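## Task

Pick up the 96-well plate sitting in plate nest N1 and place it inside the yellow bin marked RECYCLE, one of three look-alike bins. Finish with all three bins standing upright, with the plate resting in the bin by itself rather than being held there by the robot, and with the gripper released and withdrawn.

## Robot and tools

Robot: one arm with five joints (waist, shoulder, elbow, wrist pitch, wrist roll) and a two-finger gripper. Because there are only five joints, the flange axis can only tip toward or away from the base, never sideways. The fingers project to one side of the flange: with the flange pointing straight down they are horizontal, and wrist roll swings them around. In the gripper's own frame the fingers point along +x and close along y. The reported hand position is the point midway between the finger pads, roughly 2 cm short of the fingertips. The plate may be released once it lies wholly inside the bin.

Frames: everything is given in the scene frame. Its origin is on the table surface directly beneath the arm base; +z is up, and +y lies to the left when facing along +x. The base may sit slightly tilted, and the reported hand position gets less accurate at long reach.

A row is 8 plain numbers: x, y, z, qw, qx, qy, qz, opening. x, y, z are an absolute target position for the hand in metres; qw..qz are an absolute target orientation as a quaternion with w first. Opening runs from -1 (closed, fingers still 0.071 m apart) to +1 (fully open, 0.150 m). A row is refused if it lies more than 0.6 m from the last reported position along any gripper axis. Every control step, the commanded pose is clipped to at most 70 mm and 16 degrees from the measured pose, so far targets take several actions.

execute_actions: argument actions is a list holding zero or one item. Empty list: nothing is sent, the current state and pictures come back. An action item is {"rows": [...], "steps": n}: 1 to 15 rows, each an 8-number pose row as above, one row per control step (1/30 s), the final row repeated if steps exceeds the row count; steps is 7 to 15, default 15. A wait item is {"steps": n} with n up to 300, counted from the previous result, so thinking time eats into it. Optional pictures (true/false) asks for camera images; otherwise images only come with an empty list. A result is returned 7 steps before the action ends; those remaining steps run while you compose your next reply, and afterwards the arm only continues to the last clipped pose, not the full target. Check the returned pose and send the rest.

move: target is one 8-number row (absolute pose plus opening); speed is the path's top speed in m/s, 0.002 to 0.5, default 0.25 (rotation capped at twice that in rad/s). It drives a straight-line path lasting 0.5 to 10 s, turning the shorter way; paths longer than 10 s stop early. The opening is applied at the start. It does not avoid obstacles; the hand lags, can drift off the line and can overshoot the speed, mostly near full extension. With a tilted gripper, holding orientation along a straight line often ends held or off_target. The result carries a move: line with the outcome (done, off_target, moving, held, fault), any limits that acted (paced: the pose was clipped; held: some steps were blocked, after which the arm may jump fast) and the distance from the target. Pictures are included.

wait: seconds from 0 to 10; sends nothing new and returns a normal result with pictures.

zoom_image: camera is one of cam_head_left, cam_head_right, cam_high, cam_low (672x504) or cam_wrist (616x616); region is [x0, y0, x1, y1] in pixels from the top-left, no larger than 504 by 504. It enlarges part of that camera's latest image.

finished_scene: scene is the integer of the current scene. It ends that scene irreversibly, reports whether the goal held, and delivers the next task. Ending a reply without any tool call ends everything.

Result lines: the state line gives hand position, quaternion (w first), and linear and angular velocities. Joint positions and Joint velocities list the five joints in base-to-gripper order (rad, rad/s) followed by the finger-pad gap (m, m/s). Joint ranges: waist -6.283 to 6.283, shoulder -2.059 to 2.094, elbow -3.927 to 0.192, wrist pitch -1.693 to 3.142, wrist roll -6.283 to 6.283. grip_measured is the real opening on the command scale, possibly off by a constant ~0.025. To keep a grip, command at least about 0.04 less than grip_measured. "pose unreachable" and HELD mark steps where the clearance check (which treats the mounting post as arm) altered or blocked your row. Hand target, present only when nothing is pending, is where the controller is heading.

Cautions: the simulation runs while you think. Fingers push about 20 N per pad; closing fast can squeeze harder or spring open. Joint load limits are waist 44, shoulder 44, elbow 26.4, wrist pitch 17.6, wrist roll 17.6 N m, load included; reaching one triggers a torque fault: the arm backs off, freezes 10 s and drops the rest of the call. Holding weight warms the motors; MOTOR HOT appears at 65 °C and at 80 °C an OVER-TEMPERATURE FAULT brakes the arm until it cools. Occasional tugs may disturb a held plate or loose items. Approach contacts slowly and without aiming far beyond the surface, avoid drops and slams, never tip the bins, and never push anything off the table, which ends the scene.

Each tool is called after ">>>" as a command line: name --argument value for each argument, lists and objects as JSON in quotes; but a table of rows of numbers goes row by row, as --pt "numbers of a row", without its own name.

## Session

>>> execute_actions --actions '[]'

Scene clock: 0.00 s of 8400.00 s.
end_effector_position=(+0.1959, -0.4153, +0.1233) grip_measured=+1.00 end_effector_quat_wxyz=(+0.953, +0.224, +0.081, -0.185) end_effector_velocity=(-0.000, +0.000, -0.000) end_effector_angular_velocity=(+0.000, +0.000, -0.000)
Joint positions: [-1.397  0.431 -0.848  0.915 -1.027  0.15 ]
Joint velocities: [-0.  0.  0. -0.  0.  0.]
Hand target: +0.196, -0.415, +0.123; +0.953, +0.224, +0.081, -0.185

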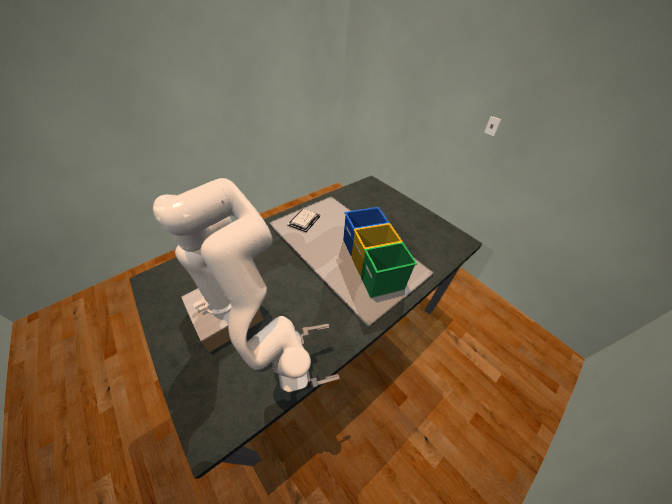

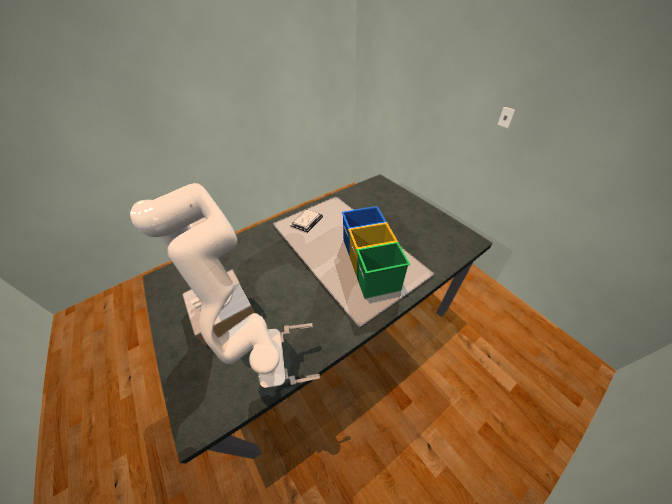

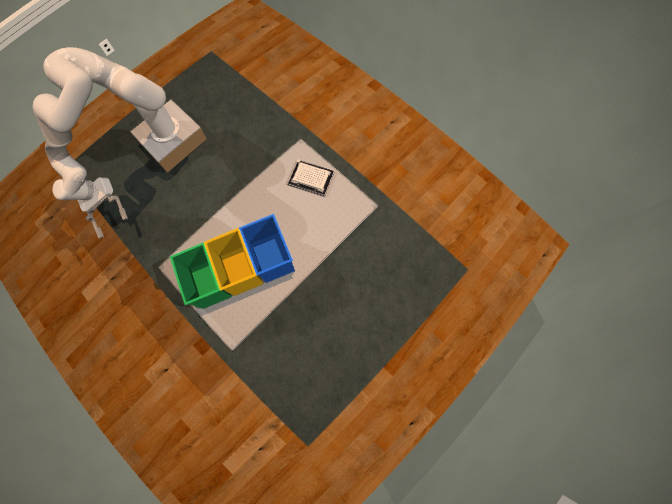

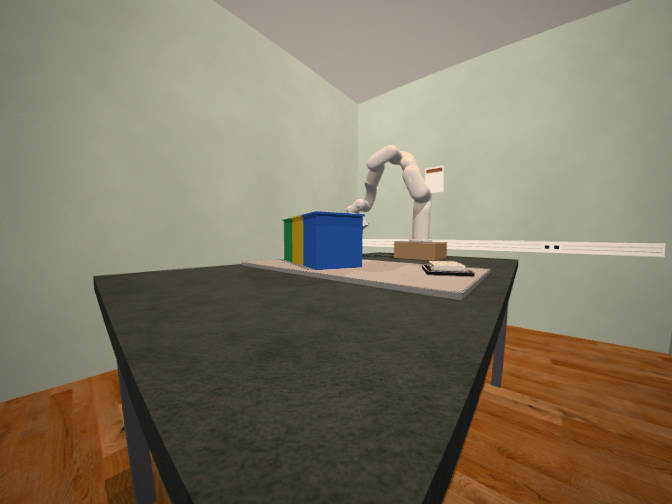

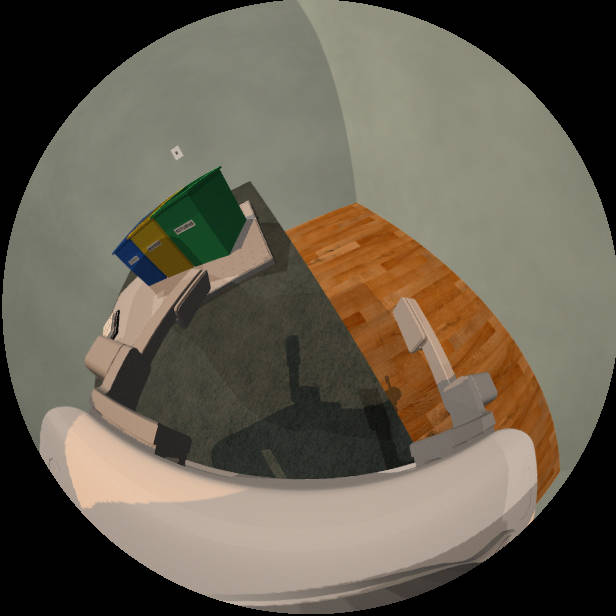

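>>> move --target '[0.4,-0.1,0.28,1,0,0,0,1]'

>>> move --target '[0.5,0.135,0.09,0.964,0,0,0.267,1]'

Scene clock: 2.50 s of 8400.00 s.
end_effector_position=(+0.3996, -0.0994, +0.2802) grip_measured=+1.00 end_effector_quat_wxyz=(+1.000, -0.005, +0.003, -0.000) end_effector_velocity=(+0.002, +0.001, +0.002) end_effector_angular_velocity=(-0.002, -0.006, -0.002)
Joint positions: [-0.372 -0.463 -0.223  0.697 -0.385  0.15 ]
Joint velocities: [ 0.007  0.001 -0.003 -0.004  0.009  0.   ]
Hand target: +0.400, -0.099, +0.280; +1.000, -0.005, +0.003, +0.000
Off the commanded pose: 0.001 m, 1 deg.
Kept back: nothing.
move: done

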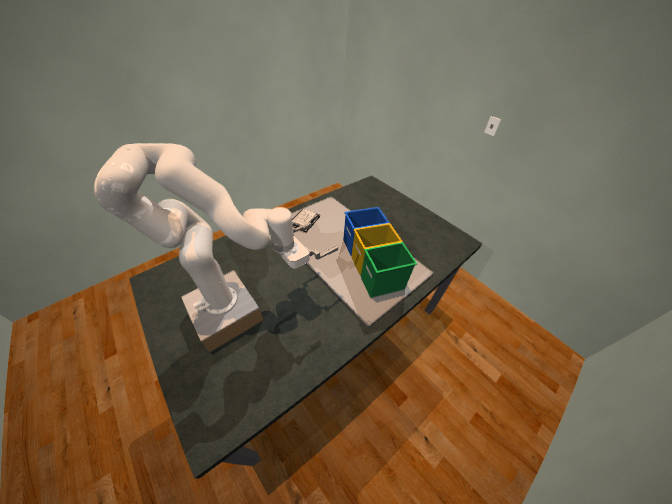

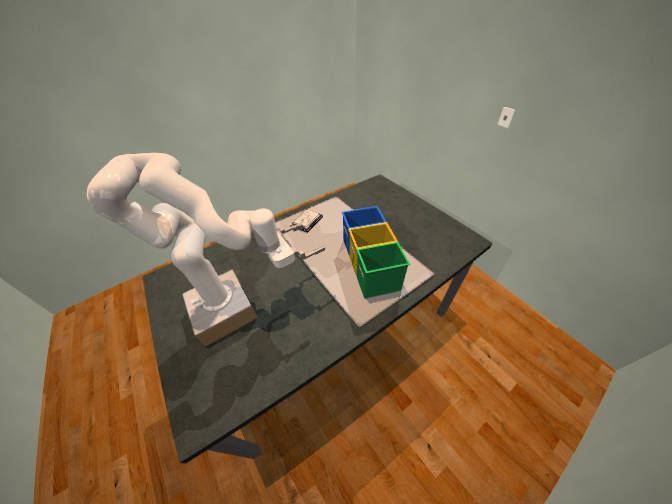

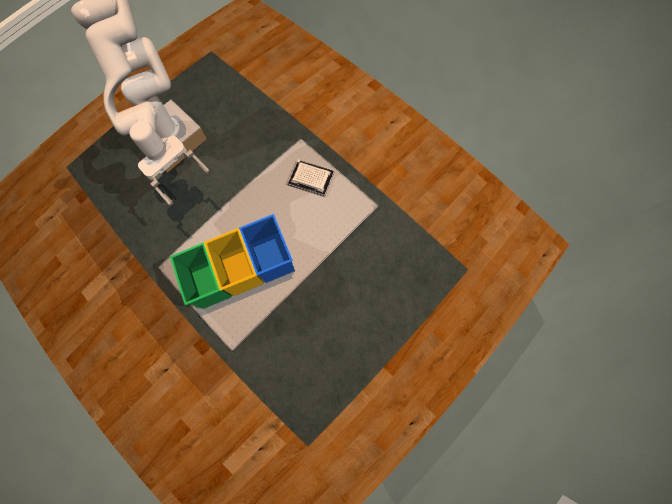

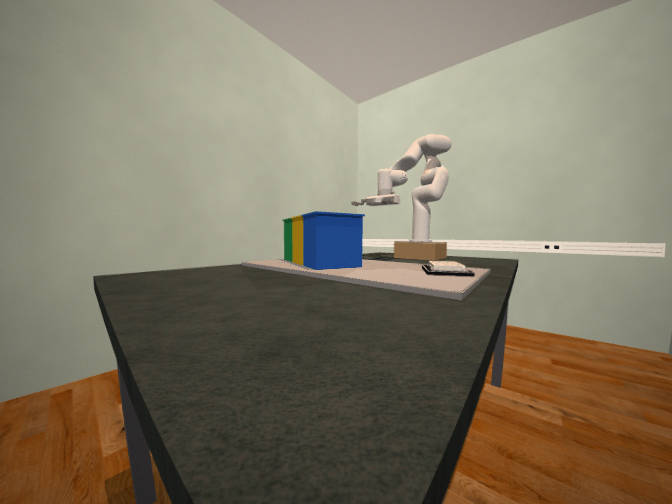

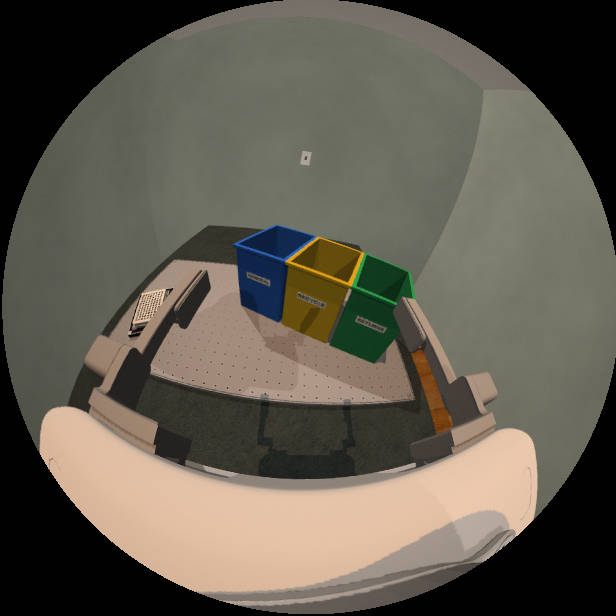

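Scene clock: 4.40 s of 8400.00 s.
end_effector_position=(+0.4994, +0.1354, +0.0896) grip_measured=+1.00 end_effector_quat_wxyz=(+0.964, -0.008, +0.001, +0.267) end_effector_velocity=(+0.001, +0.001, -0.002) end_effector_angular_velocity=(-0.000, +0.001, +0.002)
Joint positions: [ 0.171  0.577 -0.646  0.071 -0.382  0.15 ]
Joint velocities: [ 0.002  0.008 -0.007  0.    -0.     0.   ]
Hand target: +0.499, +0.136, +0.089; +0.964, -0.008, +0.001, +0.267
Off the commanded pose: 0.001 m, 1 deg.
Kept back: nothing.
move: done

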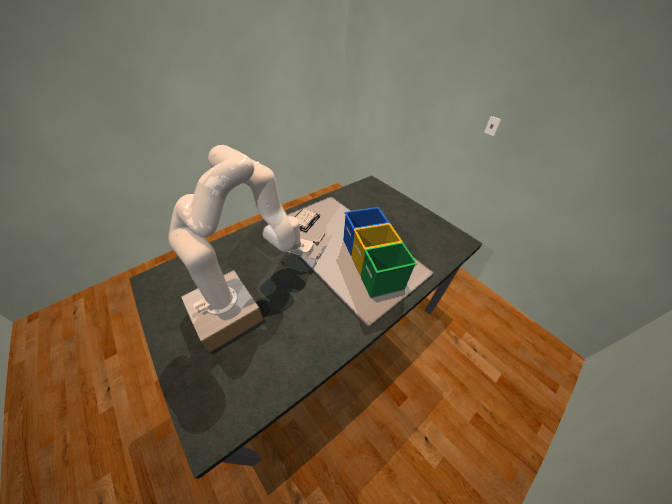

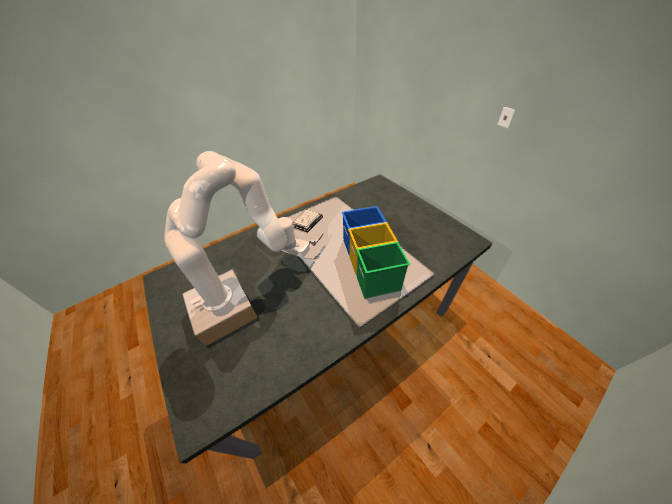

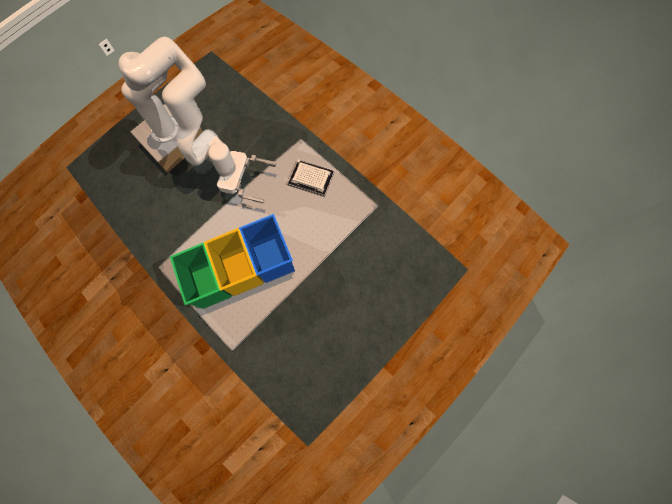

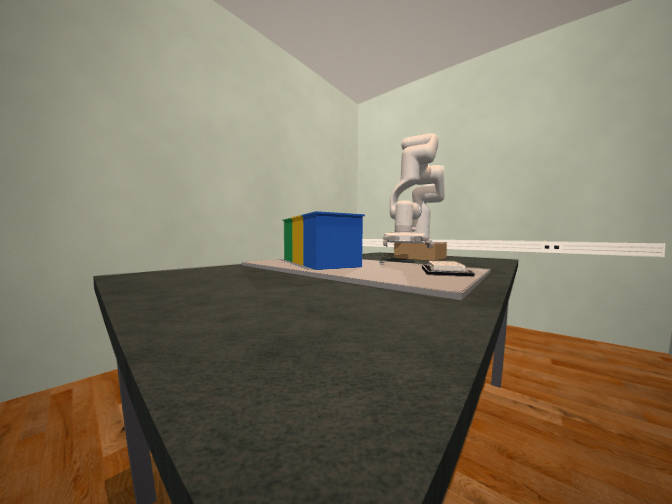

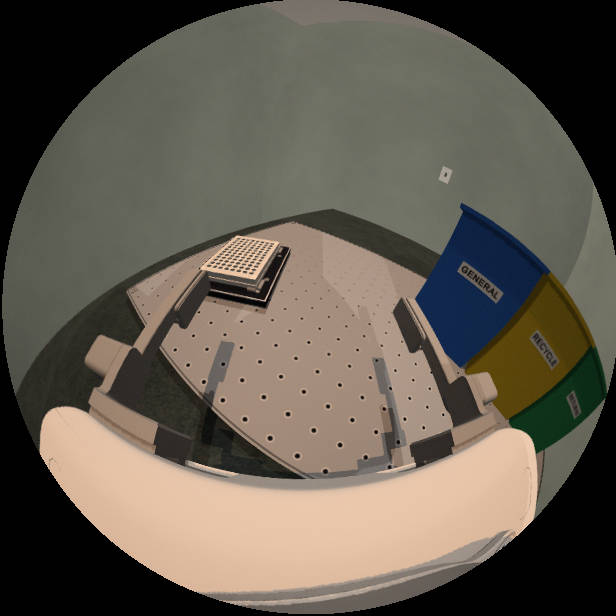

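>>> move --target '[0.57,0.242,0.06,0.964,0,0,0.267,0.4]' --speed 0.12

Scene clock: 6.33 s of 8400.00 s.
end_effector_position=(+0.5695, +0.2420, +0.0600) grip_measured=+0.40 end_effector_quat_wxyz=(+0.964, -0.008, -0.001, +0.267) end_effector_velocity=(+0.001, +0.001, -0.000) end_effector_angular_velocity=(+0.000, -0.001, +0.001)
Joint positions: [ 0.373  0.802 -1.035  0.232 -0.181  0.126]
Joint velocities: [ 0.001  0.003 -0.006  0.002  0.    -0.   ]
Hand target: +0.570, +0.242, +0.060; +0.964, -0.008, -0.001, +0.267
Off the commanded pose: 0.000 m, 1 deg.
Kept back: nothing.
move: done

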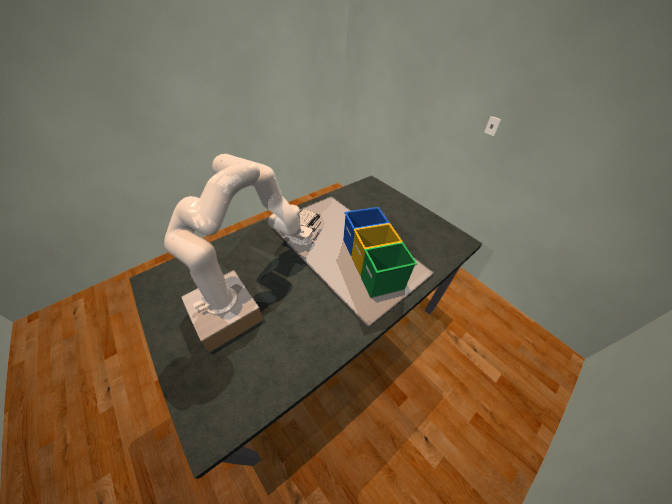

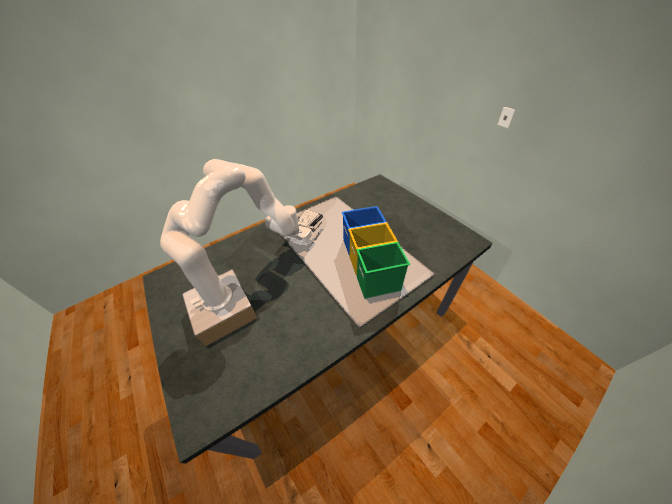

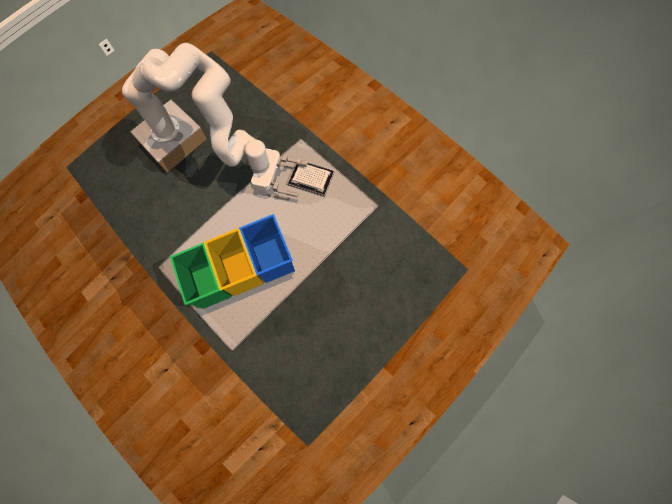

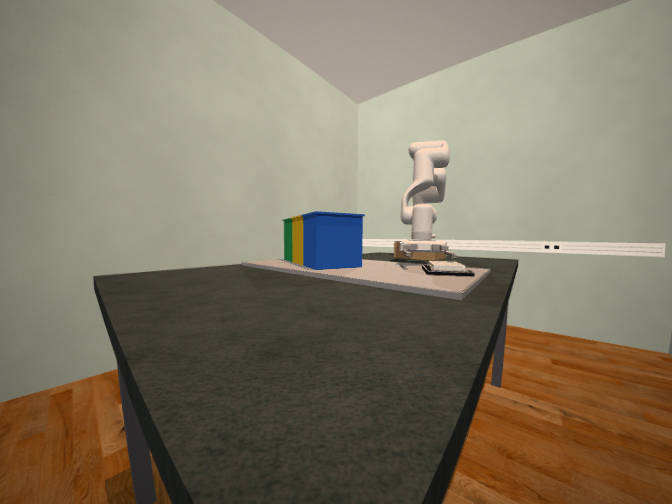

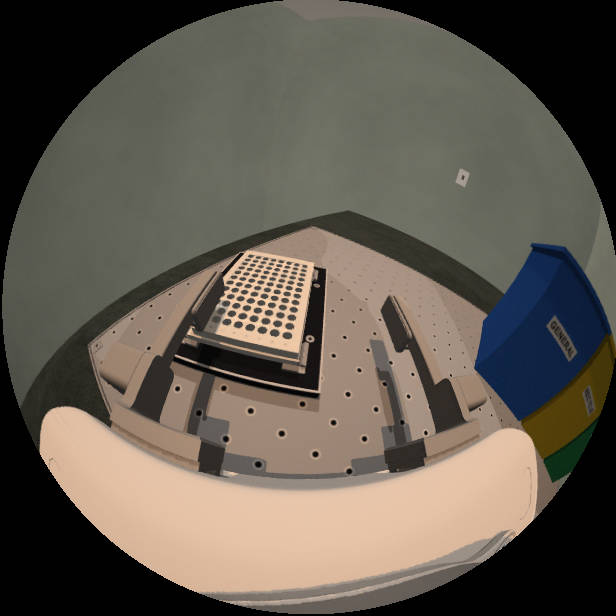

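>>> move --target '[0.591,0.304,0.055,0.964,0,0,0.267,0.6]' --speed 0.08

Scene clock: 7.87 s of 8400.00 s.
end_effector_position=(+0.5907, +0.3038, +0.0550) grip_measured=+0.60 end_effector_quat_wxyz=(+0.964, -0.008, -0.001, +0.267) end_effector_velocity=(+0.001, +0.001, +0.000) end_effector_angular_velocity=(+0.000, -0.001, -0.001)
Joint positions: [ 0.471  0.889 -1.223  0.331 -0.083  0.134]
Joint velocities: [ 0.002  0.003 -0.007  0.003  0.003  0.   ]
Hand target: +0.591, +0.304, +0.055; +0.964, -0.008, -0.001, +0.267
Off the commanded pose: 0.000 m, 1 deg.
Kept back: nothing.
move: done

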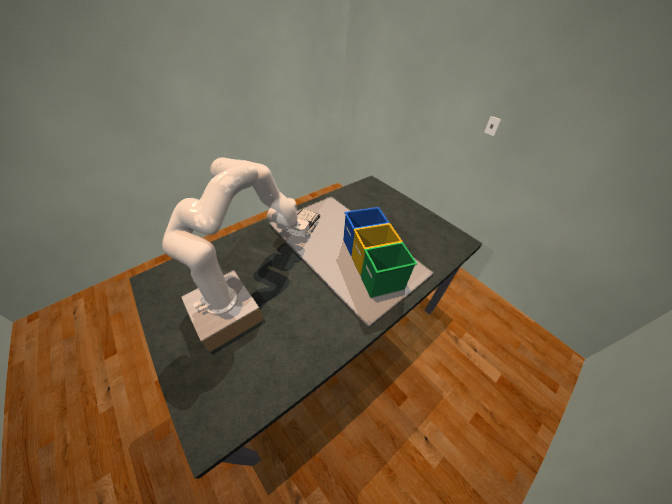

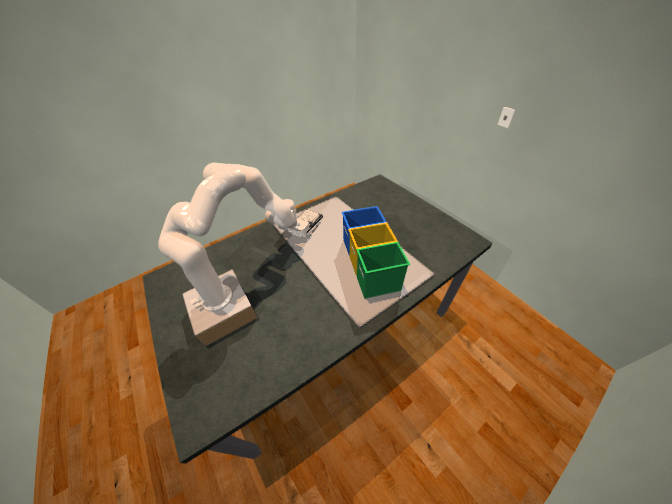

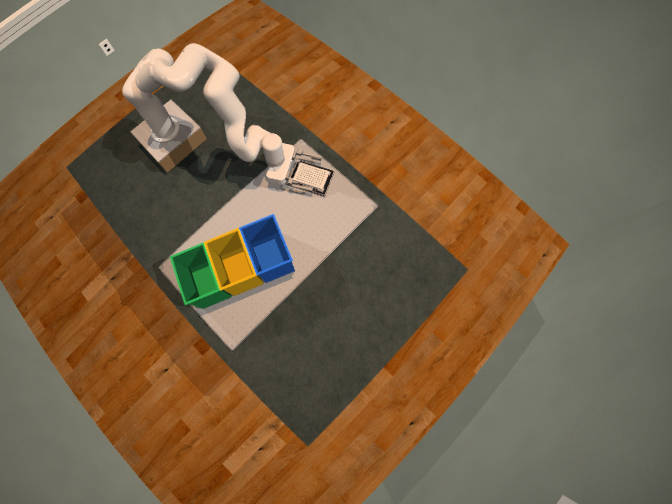

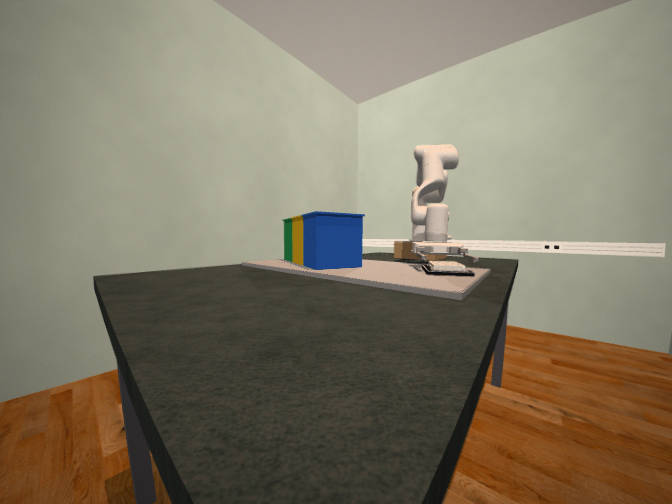

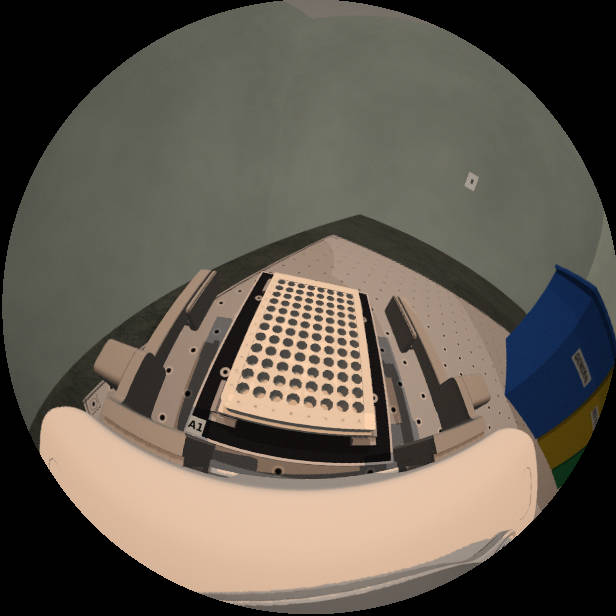

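>>> move --target '[0.579,0.294,0.039,0.972,0,0,0.233,0.4]' --speed 0.03

Scene clock: 12.63 s of 8400.00 s.
end_effector_position=(+0.5791, +0.2940, +0.0391) grip_measured=+0.40 end_effector_quat_wxyz=(+0.972, -0.008, -0.002, +0.233) end_effector_velocity=(+0.001, -0.000, +0.001) end_effector_angular_velocity=(+0.002, -0.004, -0.005)
Joint positions: [ 0.484  0.911 -1.185  0.271  0.     0.126]
Joint velocities: [ 0.     0.     0.    -0.005  0.005 -0.   ]
Hand target: +0.579, +0.294, +0.039; +0.972, -0.008, -0.002, +0.233
Off the commanded pose: 0.000 m, 1 deg.
Kept back: nothing.
After step 90, 0.27 s passed at rest.
move: done

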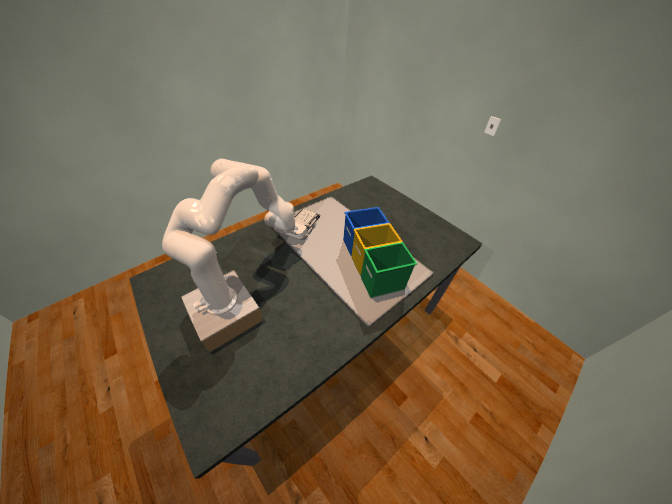

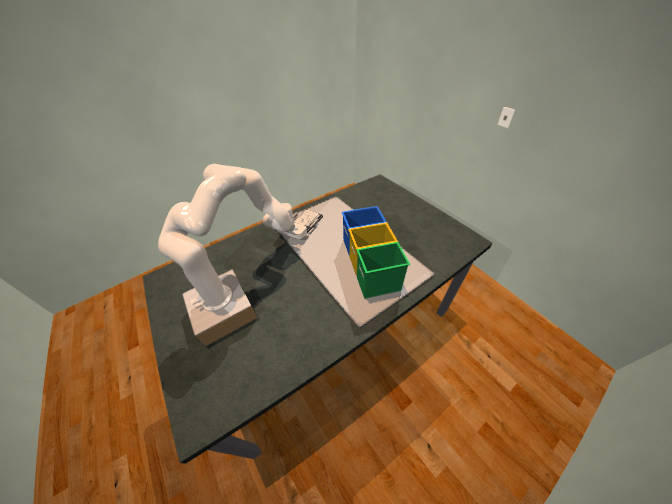

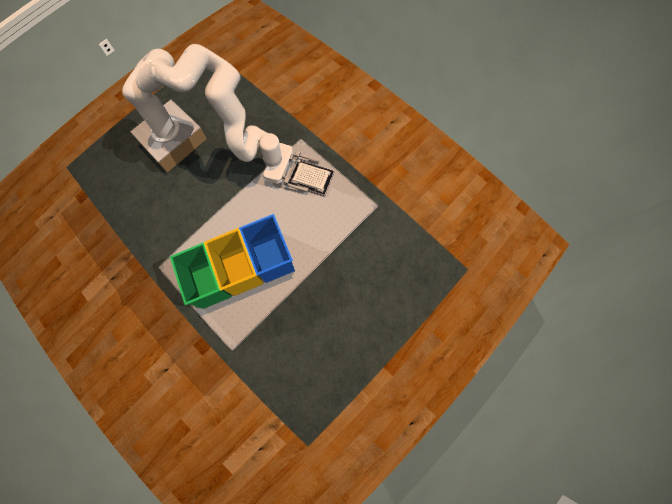

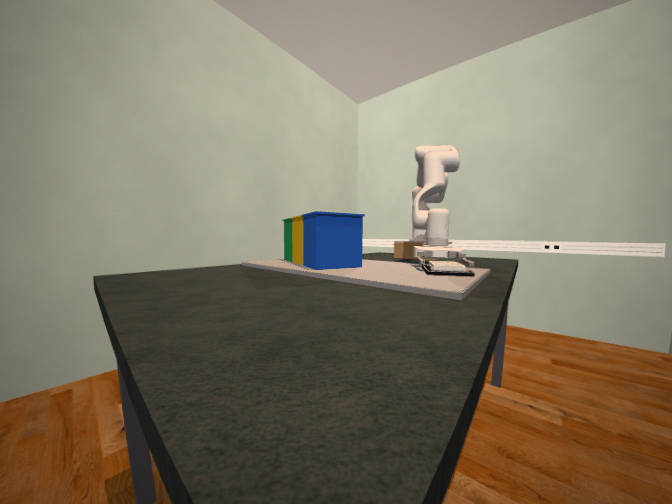

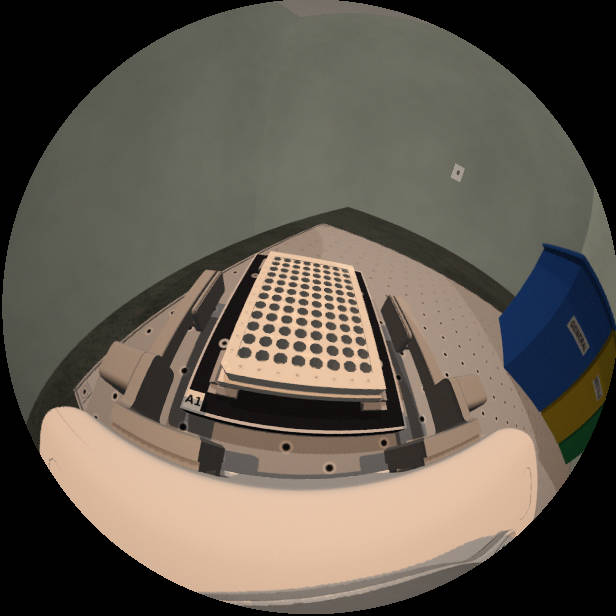

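>>> move --target '[0.579,0.294,0.039,0.972,0,0,0.233,-0.75]'

>>> move --target '[0.56,0.27,0.32,0.972,0,0,0.233,-0.75]' --speed 0.15

Scene clock: 13.57 s of 8400.00 s.
end_effector_position=(+0.5793, +0.2935, +0.0391) grip_measured=-0.63 end_effector_quat_wxyz=(+0.973, -0.008, -0.002, +0.232) end_effector_velocity=(-0.000, +0.001, +0.000) end_effector_angular_velocity=(+0.000, -0.000, +0.002)
Joint positions: [ 0.484  0.911 -1.184  0.271  0.001  0.086]
Joint velocities: [ 0.001 -0.    -0.    -0.    -0.001  0.   ]
Hand target: +0.579, +0.294, +0.039; +0.972, -0.008, -0.002, +0.233
Off the commanded pose: 0.001 m, 1 deg.
Kept back: nothing.
move: done

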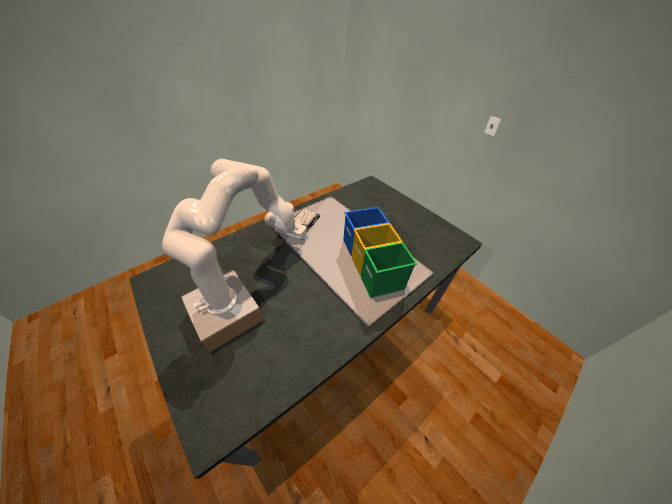

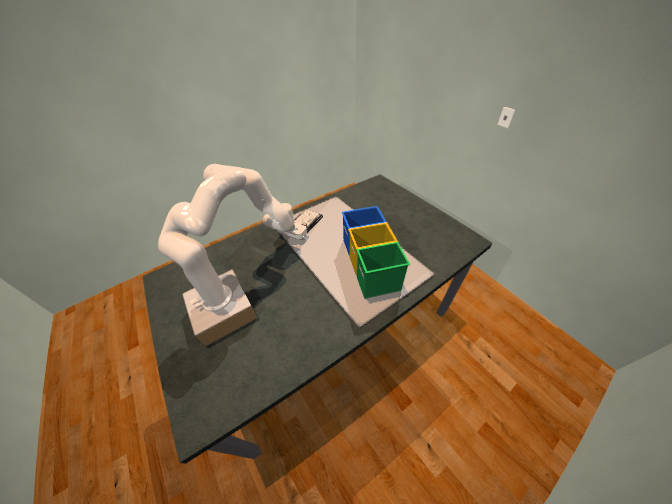

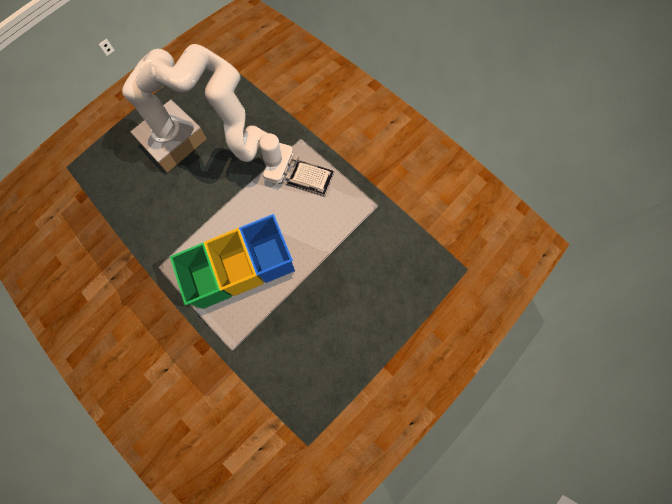

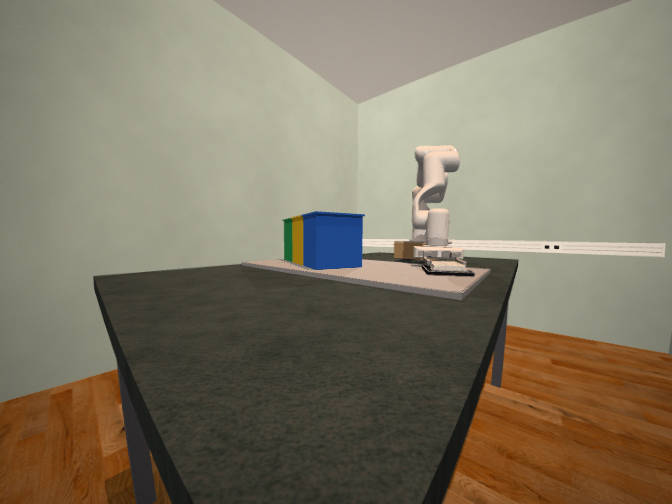

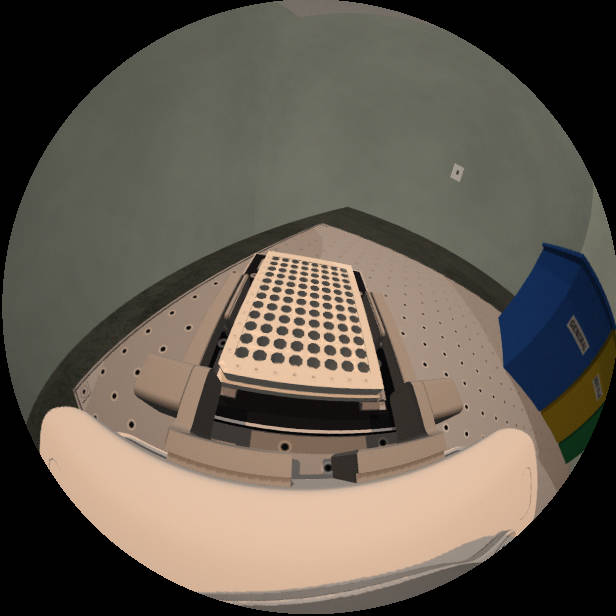

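Scene clock: 15.90 s of 8400.00 s.
end_effector_position=(+0.5600, +0.2699, +0.3195) grip_measured=-0.63 end_effector_quat_wxyz=(+0.972, -0.008, -0.001, +0.233) end_effector_velocity=(+0.001, -0.000, +0.005) end_effector_angular_velocity=(+0.001, -0.002, -0.000)
Joint positions: [ 0.448  0.131 -0.97   0.838 -0.035  0.085]
Joint velocities: [-0.001 -0.007 -0.005  0.009 -0.     0.   ]
Hand target: +0.560, +0.270, +0.320; +0.972, -0.008, -0.002, +0.233
Off the commanded pose: 0.001 m, 1 deg.
Kept back: nothing.
move: done

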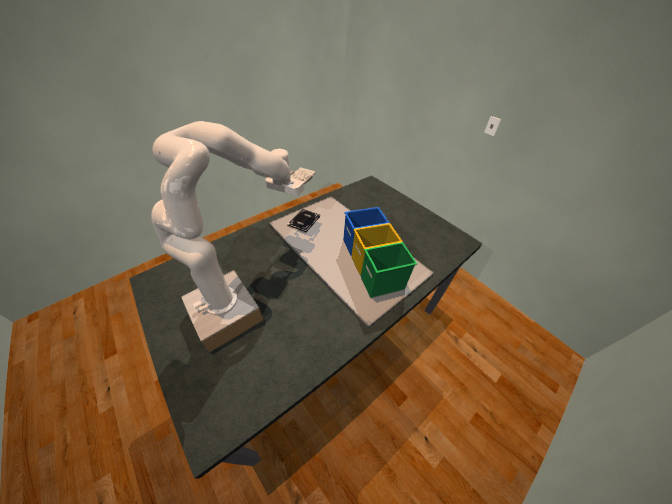

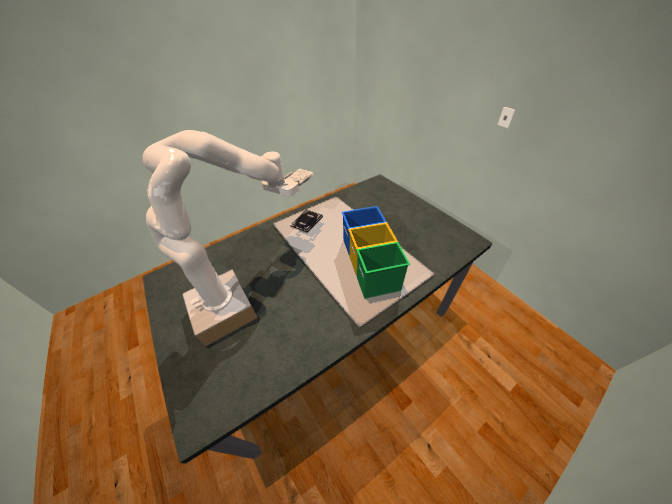

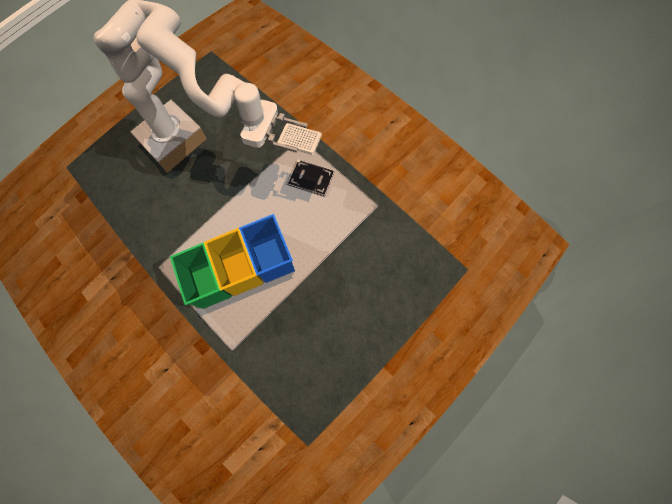

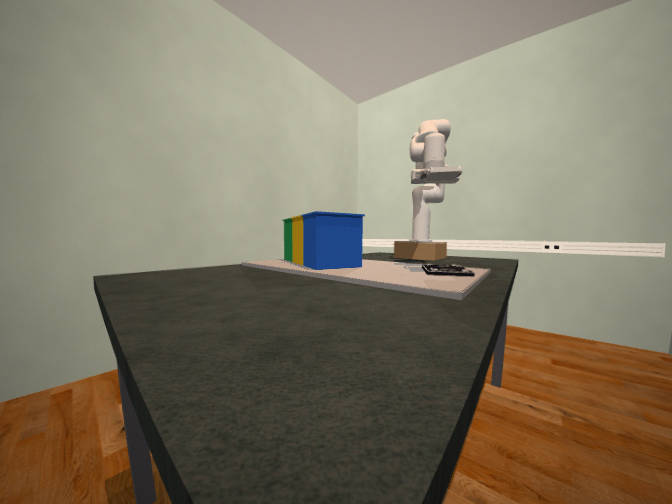

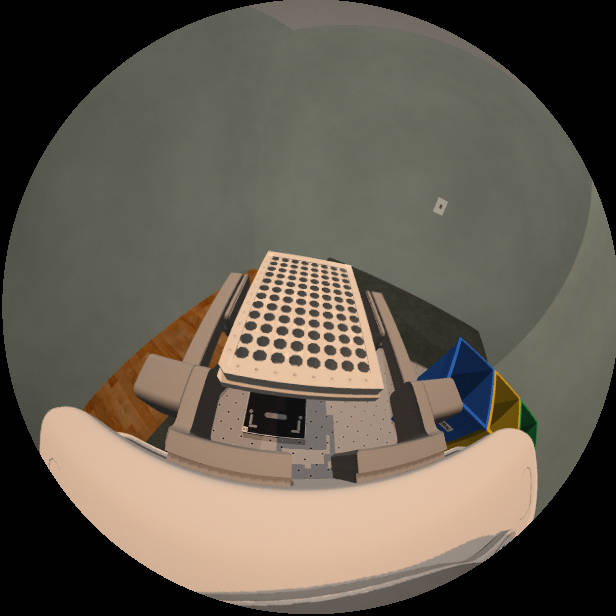

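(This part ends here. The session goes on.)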